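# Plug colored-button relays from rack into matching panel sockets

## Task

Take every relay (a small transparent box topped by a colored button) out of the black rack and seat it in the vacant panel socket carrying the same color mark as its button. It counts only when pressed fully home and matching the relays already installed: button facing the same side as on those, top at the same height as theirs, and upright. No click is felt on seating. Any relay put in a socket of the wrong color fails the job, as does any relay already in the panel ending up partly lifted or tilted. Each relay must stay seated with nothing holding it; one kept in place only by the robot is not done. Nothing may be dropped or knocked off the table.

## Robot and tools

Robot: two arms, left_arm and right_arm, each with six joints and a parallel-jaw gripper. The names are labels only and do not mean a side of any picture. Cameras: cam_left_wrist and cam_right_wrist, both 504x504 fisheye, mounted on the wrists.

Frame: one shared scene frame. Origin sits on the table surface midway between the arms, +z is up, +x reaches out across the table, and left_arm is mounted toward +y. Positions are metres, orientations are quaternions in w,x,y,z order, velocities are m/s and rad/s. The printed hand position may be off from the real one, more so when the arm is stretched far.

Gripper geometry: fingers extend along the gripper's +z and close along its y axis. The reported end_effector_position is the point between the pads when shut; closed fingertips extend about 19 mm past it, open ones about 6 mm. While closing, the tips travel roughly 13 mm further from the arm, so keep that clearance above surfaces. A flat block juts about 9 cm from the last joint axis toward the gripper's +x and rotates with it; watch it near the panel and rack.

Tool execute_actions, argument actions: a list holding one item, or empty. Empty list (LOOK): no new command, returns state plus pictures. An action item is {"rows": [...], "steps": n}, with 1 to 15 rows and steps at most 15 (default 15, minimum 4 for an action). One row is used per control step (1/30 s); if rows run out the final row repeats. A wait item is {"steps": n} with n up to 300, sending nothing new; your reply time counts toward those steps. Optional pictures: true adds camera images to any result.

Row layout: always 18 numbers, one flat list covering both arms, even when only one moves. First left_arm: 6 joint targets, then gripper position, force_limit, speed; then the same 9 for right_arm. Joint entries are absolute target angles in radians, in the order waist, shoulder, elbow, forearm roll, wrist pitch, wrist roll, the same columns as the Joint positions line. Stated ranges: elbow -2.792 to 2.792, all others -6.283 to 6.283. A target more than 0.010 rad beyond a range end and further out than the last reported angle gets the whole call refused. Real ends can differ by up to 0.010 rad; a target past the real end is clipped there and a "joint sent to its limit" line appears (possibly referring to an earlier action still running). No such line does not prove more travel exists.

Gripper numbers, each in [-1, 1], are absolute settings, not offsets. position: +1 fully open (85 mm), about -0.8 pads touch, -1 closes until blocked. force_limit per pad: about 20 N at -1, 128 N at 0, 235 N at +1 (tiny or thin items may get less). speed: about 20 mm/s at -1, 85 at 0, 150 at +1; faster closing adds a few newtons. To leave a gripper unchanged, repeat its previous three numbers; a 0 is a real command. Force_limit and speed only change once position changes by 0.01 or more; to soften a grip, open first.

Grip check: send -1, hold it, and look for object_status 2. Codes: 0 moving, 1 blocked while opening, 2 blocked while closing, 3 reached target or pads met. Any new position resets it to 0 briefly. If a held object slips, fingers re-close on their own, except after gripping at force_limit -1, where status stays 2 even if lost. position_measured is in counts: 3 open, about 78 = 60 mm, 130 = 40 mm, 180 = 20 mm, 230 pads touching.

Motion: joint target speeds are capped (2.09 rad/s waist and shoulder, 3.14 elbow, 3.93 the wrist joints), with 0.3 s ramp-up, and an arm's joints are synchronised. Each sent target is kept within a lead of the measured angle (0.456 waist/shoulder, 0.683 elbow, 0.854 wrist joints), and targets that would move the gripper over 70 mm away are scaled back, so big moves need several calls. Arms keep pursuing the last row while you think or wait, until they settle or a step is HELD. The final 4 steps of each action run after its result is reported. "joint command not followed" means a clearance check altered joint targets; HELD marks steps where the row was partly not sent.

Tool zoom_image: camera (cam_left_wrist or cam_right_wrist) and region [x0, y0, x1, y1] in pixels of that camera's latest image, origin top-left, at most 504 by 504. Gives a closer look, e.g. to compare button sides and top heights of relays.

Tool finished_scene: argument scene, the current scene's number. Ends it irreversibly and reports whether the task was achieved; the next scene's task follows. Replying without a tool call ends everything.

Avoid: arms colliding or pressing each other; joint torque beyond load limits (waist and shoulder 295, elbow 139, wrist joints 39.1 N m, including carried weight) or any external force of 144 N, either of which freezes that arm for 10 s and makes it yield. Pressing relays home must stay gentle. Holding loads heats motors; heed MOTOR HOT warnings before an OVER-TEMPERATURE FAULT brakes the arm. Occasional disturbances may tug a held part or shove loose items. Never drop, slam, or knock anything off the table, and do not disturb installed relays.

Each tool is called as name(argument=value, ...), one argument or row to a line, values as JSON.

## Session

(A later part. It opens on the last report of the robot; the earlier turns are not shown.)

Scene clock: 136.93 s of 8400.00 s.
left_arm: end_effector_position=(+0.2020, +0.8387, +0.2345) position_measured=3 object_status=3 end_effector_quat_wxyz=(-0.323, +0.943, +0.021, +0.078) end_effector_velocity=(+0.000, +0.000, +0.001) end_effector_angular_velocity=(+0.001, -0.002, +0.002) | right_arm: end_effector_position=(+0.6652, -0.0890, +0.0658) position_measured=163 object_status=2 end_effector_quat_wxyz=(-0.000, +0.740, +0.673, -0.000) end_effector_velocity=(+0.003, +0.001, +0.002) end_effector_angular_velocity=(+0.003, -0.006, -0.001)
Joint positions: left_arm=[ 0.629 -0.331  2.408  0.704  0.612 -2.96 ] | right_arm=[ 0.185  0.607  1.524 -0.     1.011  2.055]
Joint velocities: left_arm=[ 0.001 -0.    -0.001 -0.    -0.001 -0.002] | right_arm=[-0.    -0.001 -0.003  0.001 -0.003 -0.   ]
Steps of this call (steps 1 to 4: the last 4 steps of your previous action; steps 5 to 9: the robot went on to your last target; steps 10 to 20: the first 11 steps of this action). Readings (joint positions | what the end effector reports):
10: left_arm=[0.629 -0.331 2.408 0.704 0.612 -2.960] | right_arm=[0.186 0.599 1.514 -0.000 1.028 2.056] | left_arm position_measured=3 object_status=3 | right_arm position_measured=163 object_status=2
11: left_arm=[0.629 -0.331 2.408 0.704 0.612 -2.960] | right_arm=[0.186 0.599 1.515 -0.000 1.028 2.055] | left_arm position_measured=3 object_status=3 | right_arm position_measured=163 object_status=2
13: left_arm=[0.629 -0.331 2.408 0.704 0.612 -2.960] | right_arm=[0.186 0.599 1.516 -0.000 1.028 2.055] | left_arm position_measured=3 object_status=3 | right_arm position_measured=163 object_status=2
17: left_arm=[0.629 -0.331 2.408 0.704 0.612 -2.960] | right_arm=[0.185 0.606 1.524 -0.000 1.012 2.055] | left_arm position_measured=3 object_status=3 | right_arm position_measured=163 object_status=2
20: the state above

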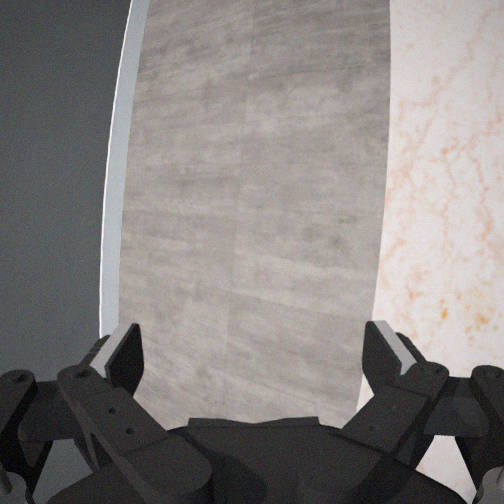

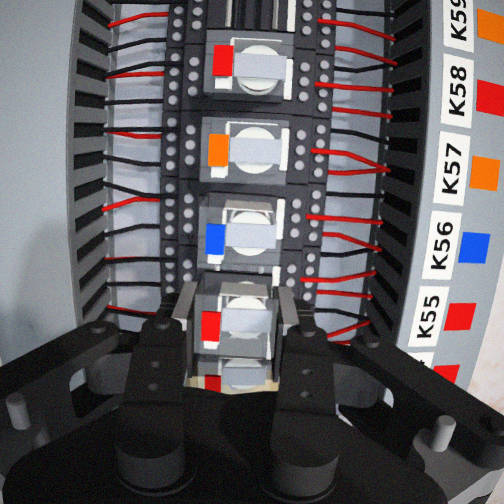

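execute_actions(
  actions=[
    {"rows":[[0.629,-0.331,2.408,0.704,0.612,-2.96,1,0,0,0.1855,0.6082,1.5249,0,1.0085,2.055,-1,-0.5,-0.5],[0.629,-0.331,2.408,0.704,0.612,-2.96,1,0,0,0.1855,0.6082,1.5249,0,1.0085,2.055,-1,-0.5,-0.5],[0.629,-0.331,2.408,0.704,0.612,-2.96,1,0,0,0.1855,0.6082,1.5249,0,1.0085,2.055,-1,-0.5,-0.5],[0.629,-0.331,2.408,0.704,0.612,-2.96,1,0,0,0.1855,0.6098,1.5265,0,1.0053,2.055,-1,-0.5,-0.5]],"steps":12},
  ],
  pictures=true,
)

zoom_image(
  camera="cam_right_wrist",
  region=[160,200,320,360],
)

Scene clock: 137.40 s of 8400.00 s.
left_arm: end_effector_position=(+0.2020, +0.8387, +0.2345) position_measured=3 object_status=3 end_effector_quat_wxyz=(-0.323, +0.943, +0.021, +0.078) end_effector_velocity=(-0.000, +0.000, +0.000) end_effector_angular_velocity=(+0.000, -0.000, +0.001) | right_arm: end_effector_position=(+0.6650, -0.0890, +0.0621) position_measured=163 object_status=2 end_effector_quat_wxyz=(+0.000, +0.740, +0.673, +0.000) end_effector_velocity=(-0.000, +0.000, +0.000) end_effector_angular_velocity=(+0.000, -0.000, -0.000)
Joint positions: left_arm=[ 0.629 -0.331  2.408  0.704  0.612 -2.96 ] | right_arm=[0.185 0.61  1.527 0.    1.005 2.055]
Joint velocities: left_arm=[ 0.001 -0.    -0.    -0.     0.001 -0.   ] | right_arm=[ 0. -0.  0.  0.  0.  0.]
Steps of this call (steps 1 to 4: the last 4 steps of your previous action; steps 5 to 6: the robot went on to your last target; steps 7 to 14: the first 8 steps of this action). Readings (joint positions | what the end effector reports):
7: left_arm=[0.629 -0.331 2.408 0.704 0.612 -2.960] | right_arm=[0.185 0.607 1.524 -0.000 1.011 2.055] | left_arm position_measured=3 object_status=3 | right_arm position_measured=163 object_status=2
8: left_arm=[0.629 -0.331 2.408 0.704 0.612 -2.960] | right_arm=[0.185 0.607 1.524 0.000 1.009 2.055] | left_arm position_measured=3 object_status=3 | right_arm position_measured=163 object_status=2
10: left_arm=[0.629 -0.331 2.408 0.704 0.612 -2.960] | right_arm=[0.185 0.608 1.525 0.000 1.008 2.055] | left_arm position_measured=3 object_status=3 | right_arm position_measured=163 object_status=2
14: the state above

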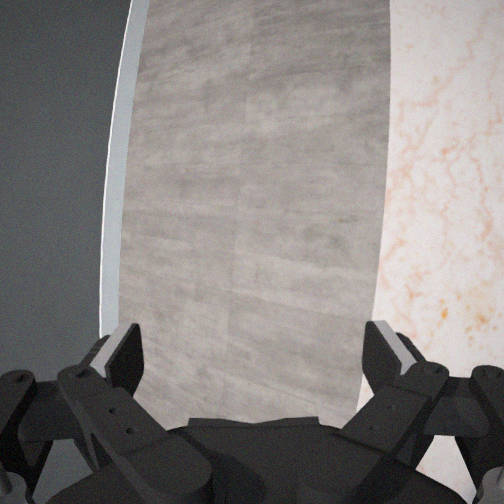

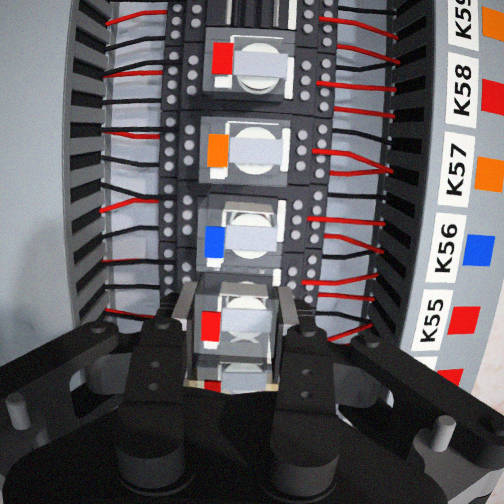

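Region (160, 200, 320, 360) of cam_right_wrist's 504x504 image, scaled by 3.150, with more detail than that image has.

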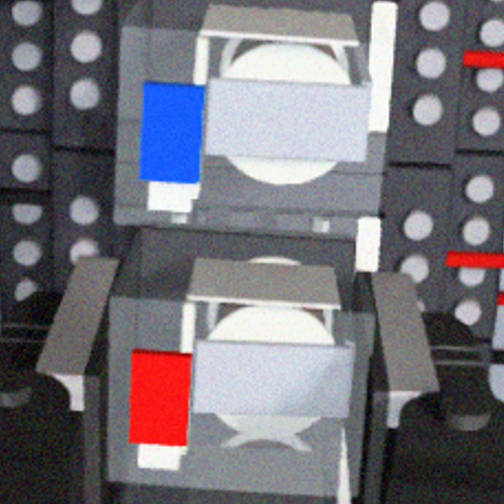

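execute_actions(
  actions=[
    {"rows":[[0.629,-0.331,2.408,0.704,0.612,-2.96,1,0,0,0.1855,0.6106,1.5273,0,1.0037,2.055,-1,-0.5,-0.5],[0.629,-0.331,2.408,0.704,0.612,-2.96,1,0,0,0.1855,0.6106,1.5273,0,1.0037,2.055,-1,-0.5,-0.5],[0.629,-0.331,2.408,0.704,0.612,-2.96,1,0,0,0.1855,0.6106,1.5273,0,1.0037,2.055,-1,-0.5,-0.5],[0.629,-0.331,2.408,0.704,0.612,-2.96,1,0,0,0.1855,0.6114,1.5281,0,1.0022,2.055,-1,-0.5,-0.5]],"steps":12},
  ],
  pictures=true,
)

zoom_image(
  camera="cam_right_wrist",
  region=[160,200,320,360],
)

Scene clock: 137.93 s of 8400.00 s.
left_arm: end_effector_position=(+0.2020, +0.8387, +0.2345) position_measured=3 object_status=3 end_effector_quat_wxyz=(-0.323, +0.943, +0.021, +0.078) end_effector_velocity=(+0.000, -0.000, -0.000) end_effector_angular_velocity=(+0.000, -0.000, -0.001) | right_arm: end_effector_position=(+0.6650, -0.0890, +0.0605) position_measured=163 object_status=2 end_effector_quat_wxyz=(+0.000, +0.740, +0.673, +0.000) end_effector_velocity=(-0.001, -0.001, -0.003) end_effector_angular_velocity=(-0.001, +0.003, -0.001)
Joint positions: left_arm=[ 0.629 -0.331  2.408  0.704  0.612 -2.96 ] | right_arm=[0.185 0.611 1.528 0.    1.002 2.055]
Joint velocities: left_arm=[-0.001 -0.     0.    -0.    -0.001  0.   ] | right_arm=[-0.001  0.003  0.002 -0.    -0.002 -0.   ]
Steps of this call (steps 1 to 4: the last 4 steps of your previous action; steps 5 to 8: the robot went on to your last target; steps 9 to 16: the first 8 steps of this action). Readings (joint positions | what the end effector reports):
9: left_arm=[0.629 -0.331 2.408 0.704 0.612 -2.960] | right_arm=[0.185 0.610 1.527 0.000 1.005 2.055] | left_arm position_measured=3 object_status=3 | right_arm position_measured=163 object_status=2
10: left_arm=[0.629 -0.331 2.408 0.704 0.612 -2.960] | right_arm=[0.185 0.610 1.527 0.000 1.004 2.055] | left_arm position_measured=3 object_status=3 | right_arm position_measured=163 object_status=2
12: left_arm=[0.629 -0.331 2.408 0.704 0.612 -2.960] | right_arm=[0.185 0.610 1.527 0.000 1.004 2.055] | left_arm position_measured=3 object_status=3 | right_arm position_measured=163 object_status=2
16: the state above

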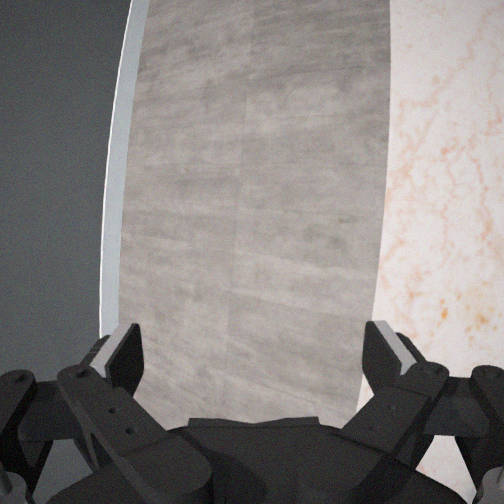

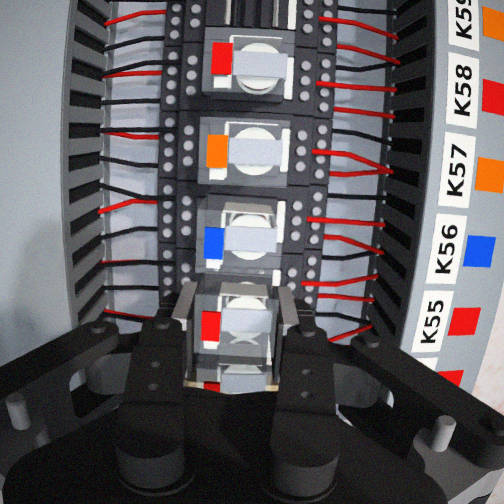

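Region (160, 200, 320, 360) of cam_right_wrist's 504x504 image, scaled by 3.150, with more detail than that image has.

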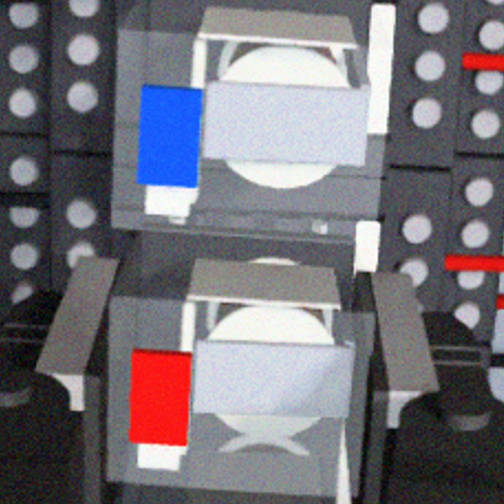

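execute_actions(
  actions=[
    {"rows":[[0.629,-0.331,2.408,0.704,0.612,-2.96,1,0,0,0.1855,0.6122,1.5289,0,1.0006,2.055,-1,-0.5,-0.5],[0.629,-0.331,2.408,0.704,0.612,-2.96,1,0,0,0.1855,0.6122,1.5289,0,1.0006,2.055,-1,-0.5,-0.5],[0.629,-0.331,2.408,0.704,0.612,-2.96,1,0,0,0.1855,0.6122,1.5289,0,1.0006,2.055,-1,-0.5,-0.5],[0.629,-0.331,2.408,0.704,0.612,-2.96,1,0,0,0.1855,0.613,1.5297,0,0.999,2.055,-1,-0.5,-0.5]],"steps":12},
  ],
  pictures=true,
)

zoom_image(
  camera="cam_right_wrist",
  region=[160,200,320,360],
)

Scene clock: 138.33 s of 8400.00 s.
left_arm: end_effector_position=(+0.2020, +0.8387, +0.2345) position_measured=3 object_status=3 end_effector_quat_wxyz=(-0.323, +0.943, +0.021, +0.078) end_effector_velocity=(+0.000, -0.000, -0.000) end_effector_angular_velocity=(-0.000, +0.000, -0.001) | right_arm: end_effector_position=(+0.6649, -0.0889, +0.0583) position_measured=163 object_status=2 end_effector_quat_wxyz=(+0.000, +0.740, +0.673, +0.000) end_effector_velocity=(-0.001, -0.001, -0.001) end_effector_angular_velocity=(-0.001, +0.001, -0.000)
Joint positions: left_arm=[ 0.629 -0.331  2.408  0.704  0.612 -2.96 ] | right_arm=[0.186 0.613 1.53  0.    0.999 2.055]
Joint velocities: left_arm=[-0.001  0.     0.    -0.    -0.     0.   ] | right_arm=[-0.    -0.     0.001 -0.    -0.     0.   ]
Steps of this call (steps 1 to 4: the last 4 steps of your previous action; steps 5 to 12: the first 8 steps of this action). Readings (joint positions | what the end effector reports):
5: left_arm=[0.629 -0.331 2.408 0.704 0.612 -2.960] | right_arm=[0.185 0.611 1.528 0.000 1.002 2.055] | left_arm position_measured=3 object_status=3 | right_arm position_measured=163 object_status=2
6: left_arm=[0.629 -0.331 2.408 0.704 0.612 -2.960] | right_arm=[0.185 0.612 1.528 0.000 1.001 2.055] | left_arm position_measured=3 object_status=3 | right_arm position_measured=163 object_status=2
8: left_arm=[0.629 -0.331 2.408 0.704 0.612 -2.960] | right_arm=[0.186 0.612 1.529 0.000 1.001 2.055] | left_arm position_measured=3 object_status=3 | right_arm position_measured=163 object_status=2
12: the state above

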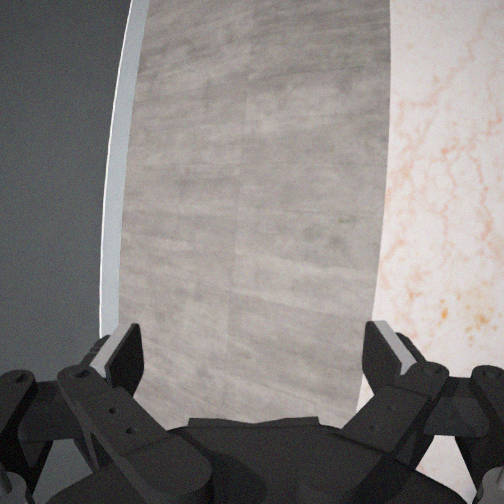

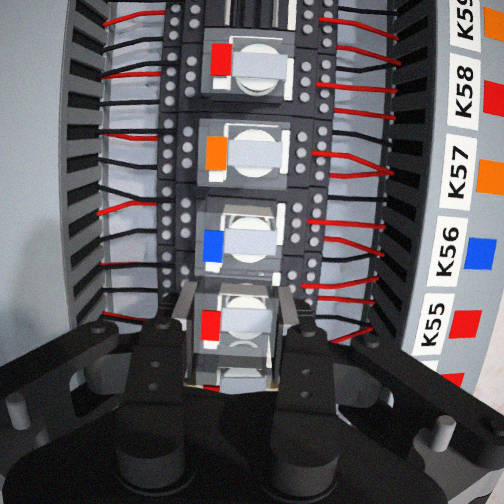

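Region (160, 200, 320, 360) of cam_right_wrist's 504x504 image, scaled by 3.150, with more detail than that image has.

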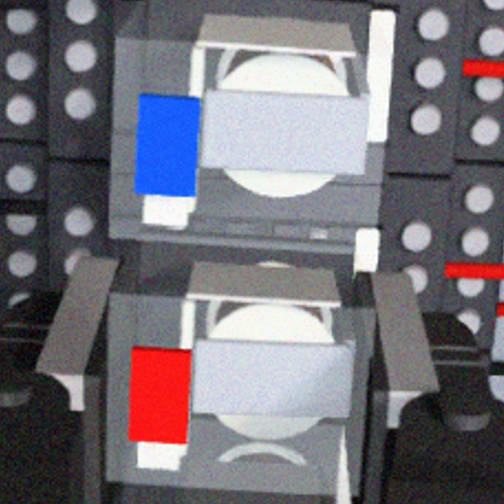

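execute_actions(
  actions=[
    {"rows":[[0.629,-0.331,2.408,0.704,0.612,-2.96,1,0,0,0.1855,0.6118,1.5285,0,1.0014,2.055,-1,-0.5,-0.5],[0.629,-0.331,2.408,0.704,0.612,-2.96,1,0,0,0.1855,0.6118,1.5285,0,1.0014,2.055,-1,-0.5,-0.5],[0.629,-0.331,2.408,0.704,0.612,-2.96,1,0,0,0.1855,0.6118,1.5285,0,1.0014,2.055,-1,-0.5,-0.5],[0.629,-0.331,2.408,0.704,0.612,-2.96,1,0,0,0.1855,0.6118,1.5285,0,1.0014,2.055,-1,-0.5,-0.5],[0.629,-0.331,2.408,0.704,0.612,-2.96,1,0,0,0.1855,0.6118,1.5285,0,1.0014,2.055,0,-0.5,-1]],"steps":15},
  ],
)

execute_actions(
  actions=[
    {"steps":22},
  ],
  pictures=true,
)

zoom_image(
  camera="cam_right_wrist",
  region=[160,200,320,360],
)

Scene clock: 148.53 s of 8400.00 s.
left_arm: end_effector_position=(+0.2020, +0.8387, +0.2345) position_measured=3 object_status=3 end_effector_quat_wxyz=(-0.323, +0.943, +0.021, +0.078) end_effector_velocity=(+0.000, -0.000, -0.000) end_effector_angular_velocity=(-0.000, +0.001, -0.001) | right_arm: end_effector_position=(+0.6658, -0.0882, +0.0603) position_measured=163 object_status=2 end_effector_quat_wxyz=(+0.000, +0.740, +0.673, +0.002) end_effector_velocity=(-0.000, +0.001, +0.001) end_effector_angular_velocity=(+0.000, -0.001, +0.001)
Joint positions: left_arm=[ 0.629 -0.331  2.408  0.704  0.612 -2.96 ] | right_arm=[0.186 0.611 1.528 0.001 0.999 2.055]
Joint velocities: left_arm=[-0.002  0.    -0.     0.     0.001  0.   ] | right_arm=[ 0.001 -0.001  0.    -0.    -0.    -0.   ]
FORCE FAULT: contact force on the right arm reached its limit, and that arm stopped for 10 seconds. The contact can be on any part of that arm, not only on its tool. That arm's remaining commands of this call were not run. That arm holds still and accepts commands again. Move the arm away from the contact; if what it grips holds it there, let go first. Pushing or pulling that hard again can fault the arm again.
Kept back: nothing.
The stop of the right arm began at step 6 of this call (marked STOPPED below). From that step on that arm followed nothing that you had sent. 15 of its steps, steps kept back included, did not run and will not run. The other arm was sent all steps of this action in this call, none kept back. Nothing is kept back now, and the robot has no last target.
Steps of this call (steps 1 to 4: the last 4 steps of your previous action; steps 5 to 7: the robot went on to your last target; steps 8 to 18: the first 11 steps of this action; steps 19 to 22: the last 4 steps of this action, not kept back; steps 23 to 306: the stop continued). Readings (joint positions | what the end effector reports):
1: left_arm=[0.629 -0.331 2.408 0.704 0.612 -2.960] | right_arm=[0.186 0.613 1.530 0.000 0.999 2.055] | left_arm position_measured=3 object_status=3 | right_arm position_measured=163 object_status=2
2: left_arm=[0.629 -0.331 2.408 0.704 0.612 -2.960] | right_arm=[0.186 0.613 1.530 0.000 0.999 2.055] | left_arm position_measured=3 object_status=3 | right_arm position_measured=163 object_status=2
4: left_arm=[0.629 -0.331 2.408 0.704 0.612 -2.960] | right_arm=[0.186 0.613 1.530 0.000 0.999 2.055] | left_arm position_measured=3 object_status=3 | right_arm position_measured=163 object_status=2
6: left_arm=[0.629 -0.331 2.408 0.704 0.612 -2.960] | right_arm=[0.186 0.612 1.528 0.001 0.999 2.055] | left_arm position_measured=3 object_status=3 | right_arm position_measured=163 object_status=2 STOPPED (the right arm)
8: left_arm=[0.629 -0.331 2.408 0.704 0.612 -2.960] | right_arm=[0.186 0.611 1.528 0.001 0.999 2.055] | left_arm position_measured=3 object_status=3 | right_arm position_measured=163 object_status=2
306: the state above

Scene clock: 148.57 s of 8400.00 s.
left_arm: end_effector_position=(+0.2020, +0.8387, +0.2345) position_measured=3 object_status=3 end_effector_quat_wxyz=(-0.323, +0.943, +0.021, +0.078) end_effector_velocity=(-0.000, +0.000, +0.000) end_effector_angular_velocity=(+0.000, -0.001, +0.001) | right_arm: end_effector_position=(+0.6658, -0.0882, +0.0603) position_measured=163 object_status=2 end_effector_quat_wxyz=(+0.000, +0.740, +0.673, +0.002) end_effector_velocity=(-0.000, +0.000, -0.000) end_effector_angular_velocity=(+0.000, +0.000, +0.000)
Joint positions: left_arm=[ 0.629 -0.331  2.408  0.704  0.612 -2.96 ] | right_arm=[0.186 0.611 1.528 0.001 0.999 2.055]
Joint velocities: left_arm=[ 0.001 -0.     0.     0.    -0.    -0.   ] | right_arm=[ 0.  0.  0.  0. -0.  0.]
Kept back: nothing.
A stop began in an earlier call of the same reply, so what this call sent did not run. Send another action.
Steps of this call (step 1: nothing new was sent). Readings (joint positions | what the end effector reports):
1: the state above

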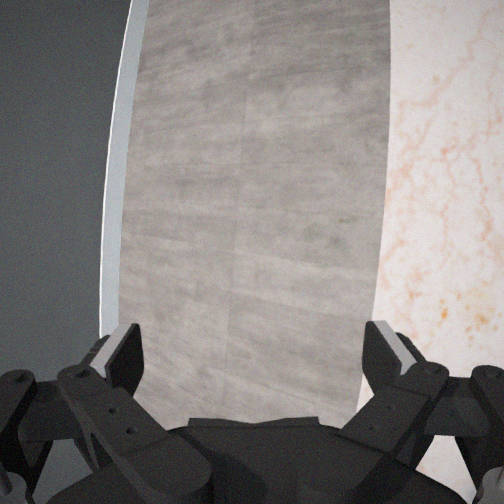

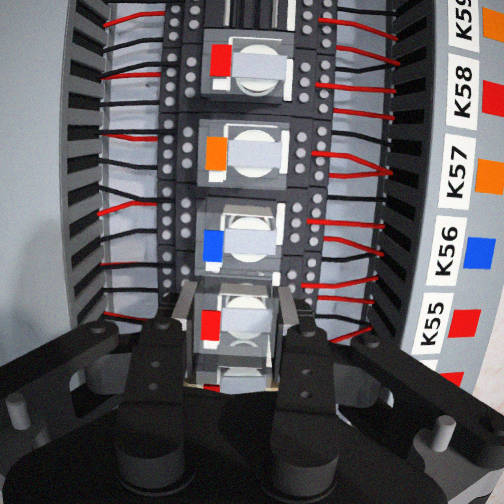

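Region (160, 200, 320, 360) of cam_right_wrist's 504x504 image, scaled by 3.150, with more detail than that image has.

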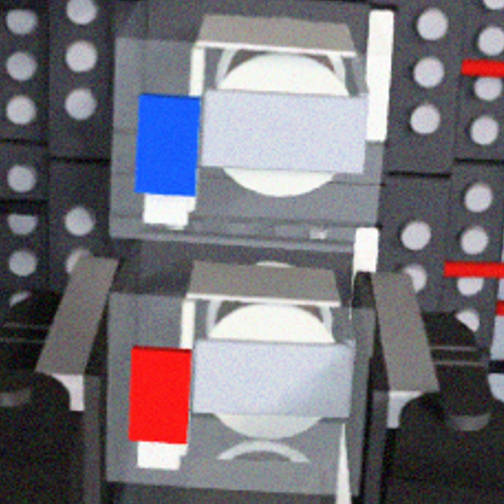

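execute_actions(
  actions=[
    {"rows":[[0.629,-0.331,2.408,0.704,0.612,-2.96,1,0,0,0.186,0.611,1.528,0.001,0.999,2.055,0,-0.5,-1]],"steps":15},
  ],
)

execute_actions(
  actions=[
    {"steps":20},
  ],
  pictures=true,
)

zoom_image(
  camera="cam_right_wrist",
  region=[160,200,320,360],
)

Scene clock: 149.07 s of 8400.00 s.
left_arm: end_effector_position=(+0.2020, +0.8387, +0.2345) position_measured=3 object_status=3 end_effector_quat_wxyz=(-0.323, +0.943, +0.021, +0.078) end_effector_velocity=(+0.000, -0.000, -0.001) end_effector_angular_velocity=(-0.001, +0.001, -0.001) | right_arm: end_effector_position=(+0.6655, -0.0881, +0.0603) position_measured=149 object_status=0 end_effector_quat_wxyz=(+0.000, +0.740, +0.673, +0.002) end_effector_velocity=(+0.000, +0.000, -0.001) end_effector_angular_velocity=(+0.000, +0.000, -0.000)
Joint positions: left_arm=[ 0.629 -0.331  2.408  0.704  0.612 -2.96 ] | right_arm=[0.186 0.611 1.528 0.001 0.999 2.055]
Joint velocities: left_arm=[-0.001  0.     0.    -0.     0.     0.001] | right_arm=[-0.     0.001 -0.     0.    -0.001  0.   ]
Steps of this call (steps 1 to 4: nothing new was sent; steps 5 to 15: the first 11 steps of this action). Readings (joint positions | what the end effector reports):
5: left_arm=[0.629 -0.331 2.408 0.704 0.612 -2.960] | right_arm=[0.186 0.611 1.528 0.001 0.999 2.055] | left_arm position_measured=3 object_status=3 | right_arm position_measured=163 object_status=0
6: left_arm=[0.629 -0.331 2.408 0.704 0.612 -2.960] | right_arm=[0.186 0.611 1.528 0.001 0.999 2.055] | left_arm position_measured=3 object_status=3 | right_arm position_measured=163 object_status=0
8: left_arm=[0.629 -0.331 2.408 0.704 0.612 -2.960] | right_arm=[0.186 0.611 1.528 0.001 0.999 2.055] | left_arm position_measured=3 object_status=3 | right_arm position_measured=161 object_status=0
12: left_arm=[0.629 -0.331 2.408 0.704 0.612 -2.960] | right_arm=[0.186 0.611 1.528 0.001 0.999 2.055] | left_arm position_measured=3 object_status=3 | right_arm position_measured=155 object_status=0
15: the state above

Scene clock: 149.73 s of 8400.00 s.
left_arm: end_effector_position=(+0.2020, +0.8387, +0.2345) position_measured=3 object_status=3 end_effector_quat_wxyz=(-0.323, +0.943, +0.021, +0.078) end_effector_velocity=(+0.001, +0.000, +0.001) end_effector_angular_velocity=(+0.001, -0.001, -0.003) | right_arm: end_effector_position=(+0.6656, -0.0880, +0.0603) position_measured=129 object_status=3 end_effector_quat_wxyz=(+0.000, +0.740, +0.673, +0.002) end_effector_velocity=(-0.000, +0.001, +0.001) end_effector_angular_velocity=(+0.000, -0.001, +0.001)
Joint positions: left_arm=[ 0.629 -0.331  2.408  0.704  0.612 -2.96 ] | right_arm=[0.186 0.611 1.528 0.001 0.999 2.055]
Joint velocities: left_arm=[-0.001 -0.    -0.001 -0.    -0.002  0.002] | right_arm=[ 0.001 -0.001 -0.     0.     0.    -0.   ]
Kept back: nothing.
Steps of this call (steps 1 to 4: the last 4 steps of your previous action; steps 5 to 15: the robot went on to your last target; steps 16 to 20: nothing new was sent). Readings (joint positions | what the end effector reports):
1: left_arm=[0.629 -0.331 2.408 0.704 0.612 -2.960] | right_arm=[0.186 0.611 1.528 0.001 0.999 2.055] | left_arm position_measured=3 object_status=3 | right_arm position_measured=148 object_status=0
2: left_arm=[0.629 -0.331 2.408 0.704 0.612 -2.960] | right_arm=[0.186 0.611 1.528 0.001 0.999 2.055] | left_arm position_measured=3 object_status=3 | right_arm position_measured=146 object_status=0
4: left_arm=[0.629 -0.331 2.408 0.704 0.612 -2.960] | right_arm=[0.186 0.611 1.528 0.001 0.999 2.055] | left_arm position_measured=3 object_status=3 | right_arm position_measured=142 object_status=0
8: left_arm=[0.629 -0.331 2.408 0.704 0.612 -2.960] | right_arm=[0.186 0.611 1.528 0.001 0.999 2.055] | left_arm position_measured=3 object_status=3 | right_arm position_measured=135 object_status=0
20: the state above
All arms were judged still, so your last target was given up. Only a new action makes them travel on or press farther. Fingers that are still opening or closing keep moving.

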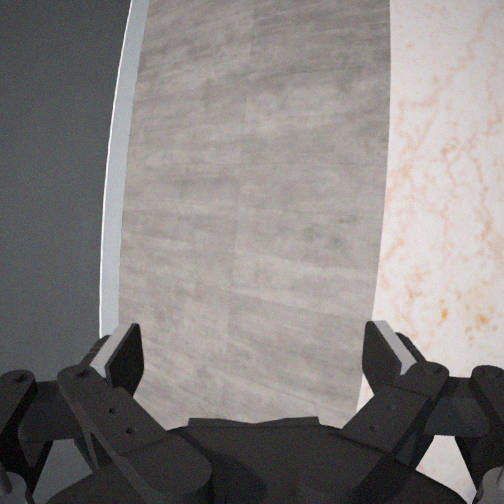

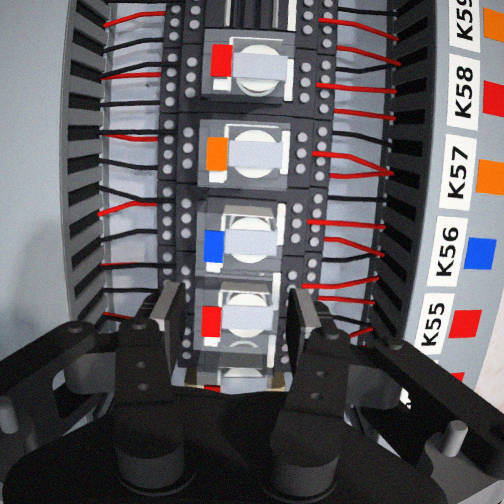

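Region (160, 200, 320, 360) of cam_right_wrist's 504x504 image, scaled by 3.150, with more detail than that image has.

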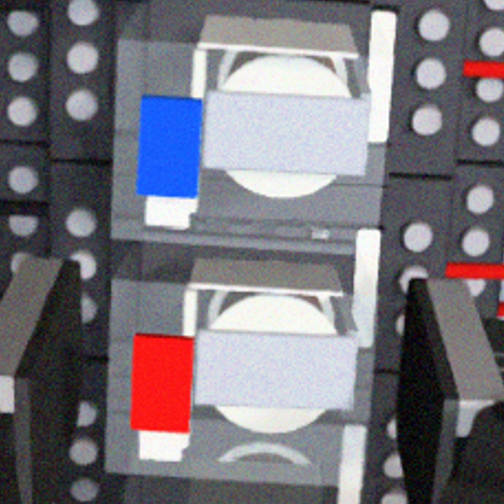

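execute_actions(
  actions=[
    {"rows":[[0.629,-0.331,2.408,0.704,0.612,-2.96,1,0,0,0.1855,0.5898,1.5089,0,1.0429,2.055,0,-0.5,-1]],"steps":12},
  ],
)

execute_actions(
  actions=[
    {"rows":[[0.629,-0.331,2.408,0.704,0.612,-2.96,1,0,0,0.2431,0.5800,1.3968,0,1.1648,2.113,0,-0.5,-1]],"steps":15},
  ],
)

execute_actions(
  actions=[
    {"steps":4},
  ],
  pictures=true,
)

zoom_image(
  camera="cam_right_wrist",
  region=[150,120,350,320],
)

Scene clock: 150.33 s of 8400.00 s.
left_arm: end_effector_position=(+0.2020, +0.8387, +0.2345) position_measured=3 object_status=3 end_effector_quat_wxyz=(-0.323, +0.943, +0.021, +0.078) end_effector_velocity=(+0.000, +0.000, +0.000) end_effector_angular_velocity=(+0.000, +0.001, -0.000) | right_arm: end_effector_position=(+0.6657, -0.0887, +0.0874) position_measured=129 object_status=3 end_effector_quat_wxyz=(+0.000, +0.740, +0.673, +0.000) end_effector_velocity=(-0.001, -0.001, -0.004) end_effector_angular_velocity=(-0.003, +0.006, -0.000)
Joint positions: left_arm=[ 0.629 -0.331  2.408  0.704  0.612 -2.96 ] | right_arm=[ 0.186  0.589  1.509 -0.     1.043  2.055]
Joint velocities: left_arm=[ 0.     0.    -0.     0.     0.     0.001] | right_arm=[-0.001  0.005  0.    -0.001  0.002  0.   ]
Steps of this call (steps 1 to 10: nothing new was sent; steps 11 to 18: the first 8 steps of this action). Readings (joint positions | what the end effector reports):
11: left_arm=[0.629 -0.331 2.408 0.704 0.612 -2.960] | right_arm=[0.186 0.611 1.528 0.001 0.999 2.055] | left_arm position_measured=3 object_status=3 | right_arm position_measured=129 object_status=3
12: left_arm=[0.629 -0.331 2.408 0.704 0.612 -2.960] | right_arm=[0.186 0.608 1.525 0.001 1.005 2.055] | left_arm position_measured=3 object_status=3 | right_arm position_measured=129 object_status=3
14: left_arm=[0.629 -0.331 2.408 0.704 0.612 -2.960] | right_arm=[0.186 0.591 1.510 0.001 1.038 2.055] | left_arm position_measured=3 object_status=3 | right_arm position_measured=129 object_status=3
18: the state above

Scene clock: 150.83 s of 8400.00 s.
left_arm: end_effector_position=(+0.2020, +0.8387, +0.2345) position_measured=3 object_status=3 end_effector_quat_wxyz=(-0.323, +0.943, +0.021, +0.078) end_effector_velocity=(+0.000, +0.000, +0.001) end_effector_angular_velocity=(+0.001, -0.001, -0.001) | right_arm: end_effector_position=(+0.6674, -0.0350, +0.1511) position_measured=129 object_status=3 end_effector_quat_wxyz=(-0.000, +0.740, +0.673, -0.000) end_effector_velocity=(+0.001, -0.001, +0.000) end_effector_angular_velocity=(-0.000, -0.001, -0.002)
Joint positions: left_arm=[ 0.629 -0.331  2.408  0.704  0.612 -2.96 ] | right_arm=[0.243 0.58  1.397 0.    1.165 2.113]
Joint velocities: left_arm=[ 0.    -0.001 -0.     0.    -0.001  0.001] | right_arm=[-0.002  0.001 -0.002 -0.001  0.     0.001]
Steps of this call (steps 1 to 4: the last 4 steps of your previous action; steps 5 to 15: the first 11 steps of this action). Readings (joint positions | what the end effector reports):
5: left_arm=[0.629 -0.331 2.408 0.704 0.612 -2.960] | right_arm=[0.186 0.590 1.509 -0.000 1.043 2.055] | left_arm position_measured=3 object_status=3 | right_arm position_measured=129 object_status=3
6: left_arm=[0.629 -0.331 2.408 0.704 0.612 -2.960] | right_arm=[0.188 0.590 1.503 -0.000 1.049 2.058] | left_arm position_measured=3 object_status=3 | right_arm position_measured=129 object_status=3
8: left_arm=[0.629 -0.331 2.408 0.704 0.612 -2.960] | right_arm=[0.211 0.587 1.459 -0.000 1.097 2.081] | left_arm position_measured=3 object_status=3 | right_arm position_measured=129 object_status=3
12: left_arm=[0.629 -0.331 2.408 0.704 0.612 -2.960] | right_arm=[0.243 0.580 1.397 0.000 1.164 2.113] | left_arm position_measured=3 object_status=3 | right_arm position_measured=129 object_status=3
15: the state above

Scene clock: 150.97 s of 8400.00 s.
left_arm: end_effector_position=(+0.2020, +0.8387, +0.2345) position_measured=3 object_status=3 end_effector_quat_wxyz=(-0.323, +0.943, +0.021, +0.078) end_effector_velocity=(-0.001, +0.000, -0.000) end_effector_angular_velocity=(-0.001, +0.001, +0.002) | right_arm: end_effector_position=(+0.6676, -0.0349, +0.1513) position_measured=129 object_status=3 end_effector_quat_wxyz=(+0.000, +0.740, +0.673, +0.000) end_effector_velocity=(+0.000, -0.000, +0.000) end_effector_angular_velocity=(+0.000, -0.000, -0.001)
Joint positions: left_arm=[ 0.629 -0.331  2.408  0.704  0.612 -2.96 ] | right_arm=[0.243 0.58  1.397 0.    1.165 2.113]
Joint velocities: left_arm=[ 0.002  0.001  0.    -0.     0.    -0.   ] | right_arm=[-0. -0. -0.  0.  0.  0.]
Kept back: nothing.
Steps of this call (steps 1 to 4: the last 4 steps of your previous action). Readings (joint positions | what the end effector reports):
1: left_arm=[0.629 -0.331 2.408 0.704 0.612 -2.960] | right_arm=[0.243 0.580 1.397 0.000 1.165 2.113] | left_arm position_measured=3 object_status=3 | right_arm position_measured=129 object_status=3
2: left_arm=[0.629 -0.331 2.408 0.704 0.612 -2.960] | right_arm=[0.243 0.580 1.397 0.000 1.165 2.113] | left_arm position_measured=3 object_status=3 | right_arm position_measured=129 object_status=3
4: the state above

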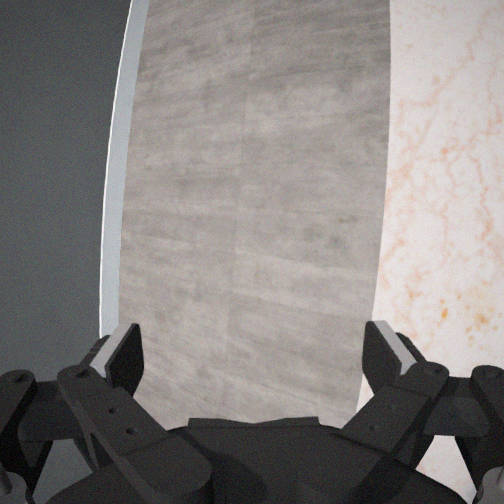

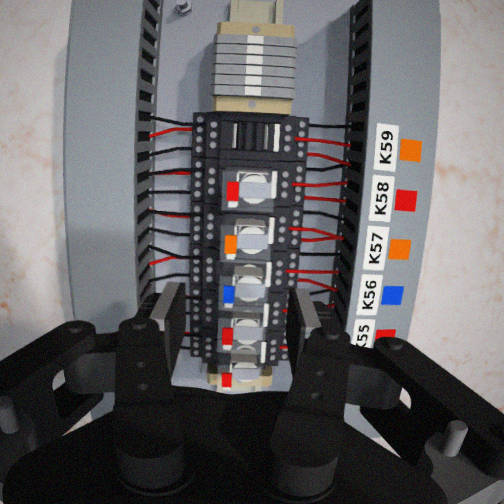

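Region (150, 120, 350, 320) of cam_right_wrist's 504x504 image, scaled by 2.520, with more detail than that image has.

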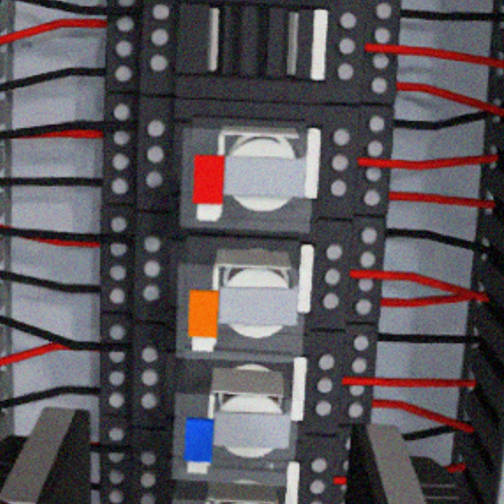

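execute_actions(
  actions=[
    {"rows":[[0.629,-0.331,2.408,0.704,0.612,-2.96,1,0,0,0.1871,0.5908,1.5071,0,1.0437,2.0566,0,-0.5,-0.5]],"steps":15},
  ],
)

execute_actions(
  actions=[
    {"rows":[[0.629,-0.331,2.408,0.704,0.612,-2.96,1,0,0,0.1871,0.6078,1.5217,0,1.0121,2.0566,0,-0.5,-0.5]],"steps":12},
  ],
)

execute_actions(
  actions=[
    {"rows":[[0.629,-0.331,2.408,0.704,0.612,-2.96,1,0,0,0.1871,0.6078,1.5217,0,1.0121,2.0566,-1,-0.5,-0.5]],"steps":15},
  ],
)

execute_actions(
  actions=[
    {"steps":12},
  ],
  pictures=true,
)

zoom_image(
  camera="cam_right_wrist",
  region=[160,200,320,360],
)

Scene clock: 151.80 s of 8400.00 s.
left_arm: end_effector_position=(+0.2020, +0.8387, +0.2345) position_measured=3 object_status=3 end_effector_quat_wxyz=(-0.323, +0.943, +0.021, +0.078) end_effector_velocity=(+0.001, -0.000, +0.000) end_effector_angular_velocity=(+0.001, -0.002, -0.003) | right_arm: end_effector_position=(+0.6660, -0.0872, +0.0869) position_measured=129 object_status=3 end_effector_quat_wxyz=(-0.000, +0.740, +0.673, -0.000) end_effector_velocity=(-0.002, -0.001, -0.002) end_effector_angular_velocity=(-0.001, +0.003, +0.001)
Joint positions: left_arm=[ 0.629 -0.331  2.408  0.704  0.612 -2.96 ] | right_arm=[ 0.187  0.591  1.507 -0.     1.044  2.057]
Joint velocities: left_arm=[-0.002 -0.    -0.    -0.    -0.002  0.   ] | right_arm=[-0.    -0.     0.005 -0.    -0.001 -0.001]
Steps of this call (steps 1 to 14: the robot went on to your last target; steps 15 to 25: the first 11 steps of this action). Readings (joint positions | what the end effector reports):
15: left_arm=[0.629 -0.331 2.408 0.704 0.612 -2.960] | right_arm=[0.243 0.580 1.397 -0.000 1.165 2.113] | left_arm position_measured=3 object_status=3 | right_arm position_measured=129 object_status=3
16: left_arm=[0.629 -0.331 2.408 0.704 0.612 -2.960] | right_arm=[0.240 0.580 1.402 -0.000 1.159 2.111] | left_arm position_measured=3 object_status=3 | right_arm position_measured=129 object_status=3
18: left_arm=[0.629 -0.331 2.408 0.704 0.612 -2.960] | right_arm=[0.218 0.584 1.446 -0.000 1.111 2.088] | left_arm position_measured=3 object_status=3 | right_arm position_measured=129 object_status=3
22: left_arm=[0.629 -0.331 2.408 0.704 0.612 -2.960] | right_arm=[0.187 0.591 1.507 -0.000 1.044 2.057] | left_arm position_measured=3 object_status=3 | right_arm position_measured=129 object_status=3
25: the state above

Scene clock: 152.20 s of 8400.00 s.
left_arm: end_effector_position=(+0.2020, +0.8387, +0.2345) position_measured=3 object_status=3 end_effector_quat_wxyz=(-0.323, +0.943, +0.021, +0.078) end_effector_velocity=(+0.001, -0.000, +0.000) end_effector_angular_velocity=(+0.001, -0.001, -0.003) | right_arm: end_effector_position=(+0.6654, -0.0874, +0.0658) position_measured=129 object_status=3 end_effector_quat_wxyz=(-0.000, +0.740, +0.673, -0.000) end_effector_velocity=(-0.000, -0.000, -0.000) end_effector_angular_velocity=(+0.000, +0.000, -0.000)
Joint positions: left_arm=[ 0.629 -0.331  2.408  0.704  0.612 -2.96 ] | right_arm=[ 0.187  0.608  1.522 -0.     1.012  2.057]
Joint velocities: left_arm=[-0.001  0.    -0.    -0.    -0.002  0.001] | right_arm=[-0.  0.  0.  0. -0. -0.]
Steps of this call (steps 1 to 4: the last 4 steps of your previous action; steps 5 to 12: the first 8 steps of this action). Readings (joint positions | what the end effector reports):
5: left_arm=[0.629 -0.331 2.408 0.704 0.612 -2.960] | right_arm=[0.187 0.591 1.507 0.000 1.043 2.057] | left_arm position_measured=3 object_status=3 | right_arm position_measured=129 object_status=3
6: left_arm=[0.629 -0.331 2.408 0.704 0.612 -2.960] | right_arm=[0.187 0.594 1.510 0.000 1.036 2.057] | left_arm position_measured=3 object_status=3 | right_arm position_measured=129 object_status=3
8: left_arm=[0.629 -0.331 2.408 0.704 0.612 -2.960] | right_arm=[0.187 0.607 1.522 -0.000 1.013 2.057] | left_arm position_measured=3 object_status=3 | right_arm position_measured=129 object_status=3
12: the state above

Scene clock: 152.70 s of 8400.00 s.
left_arm: end_effector_position=(+0.2020, +0.8387, +0.2345) position_measured=3 object_status=3 end_effector_quat_wxyz=(-0.323, +0.943, +0.021, +0.078) end_effector_velocity=(-0.000, +0.000, -0.000) end_effector_angular_velocity=(-0.000, +0.001, +0.000) | right_arm: end_effector_position=(+0.6655, -0.0874, +0.0660) position_measured=164 object_status=0 end_effector_quat_wxyz=(+0.000, +0.740, +0.673, +0.000) end_effector_velocity=(+0.000, +0.000, +0.000) end_effector_angular_velocity=(+0.000, -0.000, -0.000)
Joint positions: left_arm=[ 0.629 -0.331  2.408  0.704  0.612 -2.96 ] | right_arm=[ 0.187  0.608  1.522 -0.     1.012  2.057]
Joint velocities: left_arm=[ 0.001 -0.     0.    -0.     0.001  0.001] | right_arm=[-0. -0. -0.  0. -0.  0.]
Steps of this call (steps 1 to 4: the last 4 steps of your previous action; steps 5 to 15: the first 11 steps of this action). Readings (joint positions | what the end effector reports):
5: left_arm=[0.629 -0.331 2.408 0.704 0.612 -2.960] | right_arm=[0.187 0.608 1.522 -0.000 1.012 2.057] | left_arm position_measured=3 object_status=3 | right_arm position_measured=129 object_status=0
6: left_arm=[0.629 -0.331 2.408 0.704 0.612 -2.960] | right_arm=[0.187 0.608 1.522 -0.000 1.012 2.057] | left_arm position_measured=3 object_status=3 | right_arm position_measured=129 object_status=0
8: left_arm=[0.629 -0.331 2.408 0.704 0.612 -2.960] | right_arm=[0.187 0.608 1.522 -0.000 1.012 2.057] | left_arm position_measured=3 object_status=3 | right_arm position_measured=135 object_status=0
12: left_arm=[0.629 -0.331 2.408 0.704 0.612 -2.960] | right_arm=[0.187 0.608 1.522 -0.000 1.012 2.057] | left_arm position_measured=3 object_status=3 | right_arm position_measured=152 object_status=0
15: the state above

Scene clock: 153.10 s of 8400.00 s.
left_arm: end_effector_position=(+0.2020, +0.8387, +0.2345) position_measured=3 object_status=3 end_effector_quat_wxyz=(-0.323, +0.943, +0.021, +0.078) end_effector_velocity=(-0.000, +0.000, +0.000) end_effector_angular_velocity=(+0.000, +0.001, -0.000) | right_arm: end_effector_position=(+0.6655, -0.0874, +0.0660) position_measured=164 object_status=2 end_effector_quat_wxyz=(+0.000, +0.740, +0.673, +0.000) end_effector_velocity=(-0.000, +0.001, -0.000) end_effector_angular_velocity=(-0.000, +0.000, +0.001)
Joint positions: left_arm=[ 0.629 -0.331  2.408  0.704  0.612 -2.96 ] | right_arm=[ 0.187  0.608  1.522 -0.     1.012  2.057]
Joint velocities: left_arm=[ 0.    -0.    -0.001  0.     0.001  0.002] | right_arm=[ 0.001  0.     0.     0.     0.    -0.   ]
Kept back: nothing.
Steps of this call (steps 1 to 4: the last 4 steps of your previous action; steps 5 to 12: the robot went on to your last target). Readings (joint positions | what the end effector reports):
1: left_arm=[0.629 -0.331 2.408 0.704 0.612 -2.960] | right_arm=[0.187 0.608 1.522 -0.000 1.012 2.057] | left_arm position_measured=3 object_status=3 | right_arm position_measured=164 object_status=0
2: left_arm=[0.629 -0.331 2.408 0.704 0.612 -2.960] | right_arm=[0.187 0.608 1.522 -0.000 1.012 2.057] | left_arm position_measured=3 object_status=3 | right_arm position_measured=164 object_status=0
4: left_arm=[0.629 -0.331 2.408 0.704 0.612 -2.960] | right_arm=[0.187 0.608 1.522 -0.000 1.012 2.057] | left_arm position_measured=3 object_status=3 | right_arm position_measured=164 object_status=0
8: left_arm=[0.629 -0.331 2.408 0.704 0.612 -2.960] | right_arm=[0.187 0.608 1.522 -0.000 1.012 2.057] | left_arm position_measured=3 object_status=3 | right_arm position_measured=164 object_status=2
12: the state above

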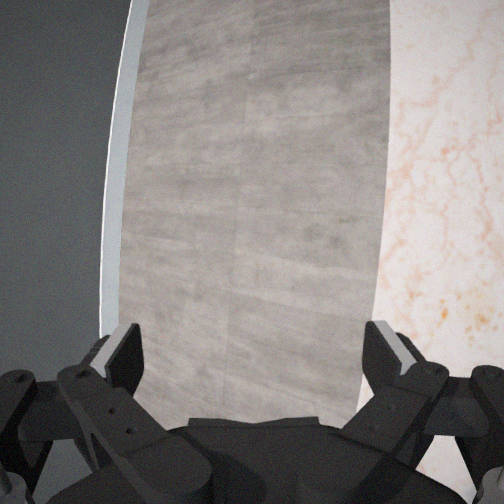

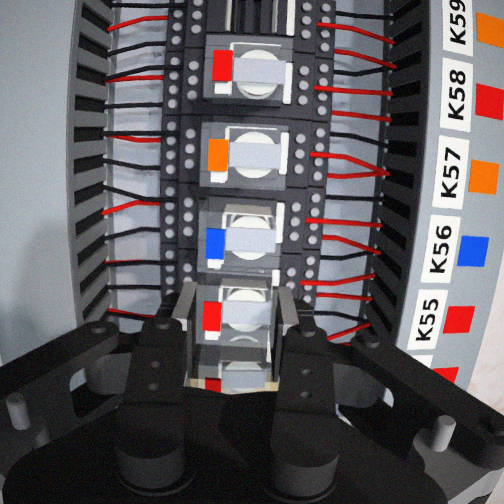

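Region (160, 200, 320, 360) of cam_right_wrist's 504x504 image, scaled by 3.150, with more detail than that image has.

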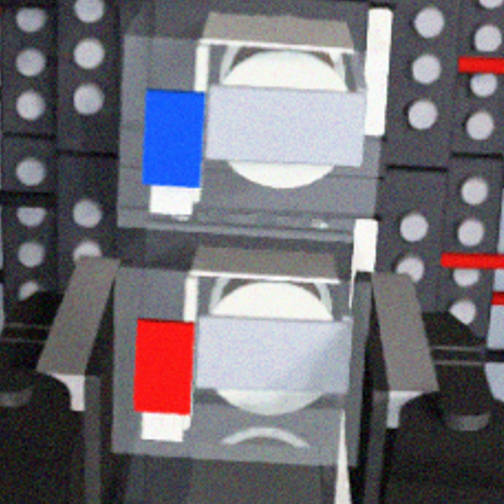

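execute_actions(
  actions=[
    {"rows":[[0.629,-0.331,2.408,0.704,0.612,-2.96,1,0,0,0.1855,0.6068,1.5235,0,1.0113,2.055,-1,-0.5,-0.5],[0.629,-0.331,2.408,0.704,0.612,-2.96,1,0,0,0.1855,0.6068,1.5235,0,1.0113,2.055,-1,-0.5,-0.5],[0.629,-0.331,2.408,0.704,0.612,-2.96,1,0,0,0.1855,0.6068,1.5235,0,1.0113,2.055,-1,-0.5,-0.5],[0.629,-0.331,2.408,0.704,0.612,-2.96,1,0,0,0.1855,0.6068,1.5235,0,1.0113,2.055,-1,-0.5,-0.5],[0.629,-0.331,2.408,0.704,0.612,-2.96,1,0,0,0.1855,0.6068,1.5235,0,1.0113,2.055,-1,-0.5,-0.5],[0.629,-0.331,2.408,0.704,0.612,-2.96,1,0,0,0.1855,0.6076,1.5243,0,1.0097,2.055,-1,-0.5,-0.5],[0.629,-0.331,2.408,0.704,0.612,-2.96,1,0,0,0.1855,0.6076,1.5243,0,1.0097,2.055,-1,-0.5,-0.5],[0.629,-0.331,2.408,0.704,0.612,-2.96,1,0,0,0.1855,0.6076,1.5243,0,1.0097,2.055,-1,-0.5,-0.5],[0.629,-0.331,2.408,0.704,0.612,-2.96,1,0,0,0.1855,0.6084,1.5251,0,1.0081,2.055,-1,-0.5,-0.5]],"steps":15},
  ],
  pictures=true,
)

zoom_image(
  camera="cam_right_wrist",
  region=[160,200,320,360],
)

Scene clock: 153.77 s of 8400.00 s.
left_arm: end_effector_position=(+0.2020, +0.8387, +0.2345) position_measured=3 object_status=3 end_effector_quat_wxyz=(-0.323, +0.943, +0.021, +0.078) end_effector_velocity=(-0.000, +0.001, -0.000) end_effector_angular_velocity=(+0.000, -0.000, -0.000) | right_arm: end_effector_position=(+0.6652, -0.0888, +0.0647) position_measured=164 object_status=2 end_effector_quat_wxyz=(+0.000, +0.740, +0.673, +0.000) end_effector_velocity=(-0.001, +0.001, -0.002) end_effector_angular_velocity=(-0.000, -0.002, +0.002)
Joint positions: left_arm=[ 0.629 -0.331  2.408  0.704  0.612 -2.96 ] | right_arm=[0.186 0.608 1.525 0.    1.009 2.055]
Joint velocities: left_arm=[ 0.002  0.001 -0.     0.    -0.002  0.001] | right_arm=[ 0.001  0.001  0.003 -0.001 -0.005  0.   ]
Steps of this call (steps 1 to 9: the robot went on to your last target; steps 10 to 20: the first 11 steps of this action). Readings (joint positions | what the end effector reports):
10: left_arm=[0.629 -0.331 2.408 0.704 0.612 -2.960] | right_arm=[0.187 0.608 1.522 -0.000 1.012 2.057] | left_arm position_measured=3 object_status=3 | right_arm position_measured=164 object_status=2
11: left_arm=[0.629 -0.331 2.408 0.704 0.612 -2.960] | right_arm=[0.186 0.607 1.523 0.000 1.012 2.056] | left_arm position_measured=3 object_status=3 | right_arm position_measured=164 object_status=2
13: left_arm=[0.629 -0.331 2.408 0.704 0.612 -2.960] | right_arm=[0.186 0.607 1.524 0.000 1.012 2.055] | left_arm position_measured=3 object_status=3 | right_arm position_measured=164 object_status=2
17: left_arm=[0.629 -0.331 2.408 0.704 0.612 -2.960] | right_arm=[0.186 0.607 1.524 0.000 1.010 2.055] | left_arm position_measured=3 object_status=3 | right_arm position_measured=164 object_status=2
20: the state above

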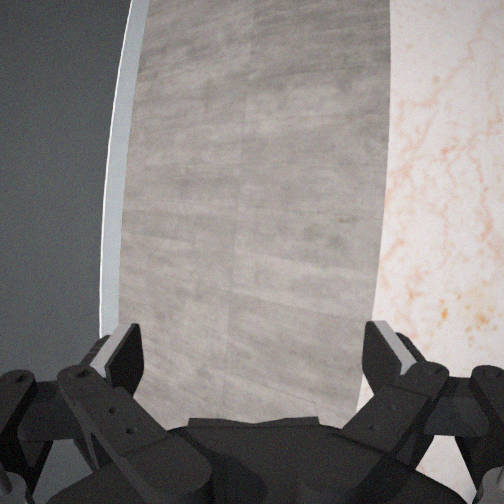

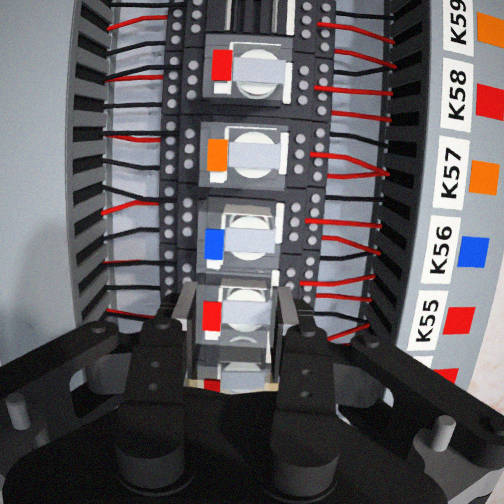

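Region (160, 200, 320, 360) of cam_right_wrist's 504x504 image, scaled by 3.150, with more detail than that image has.

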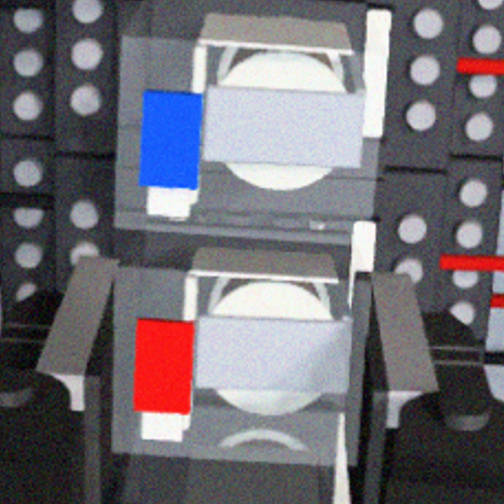

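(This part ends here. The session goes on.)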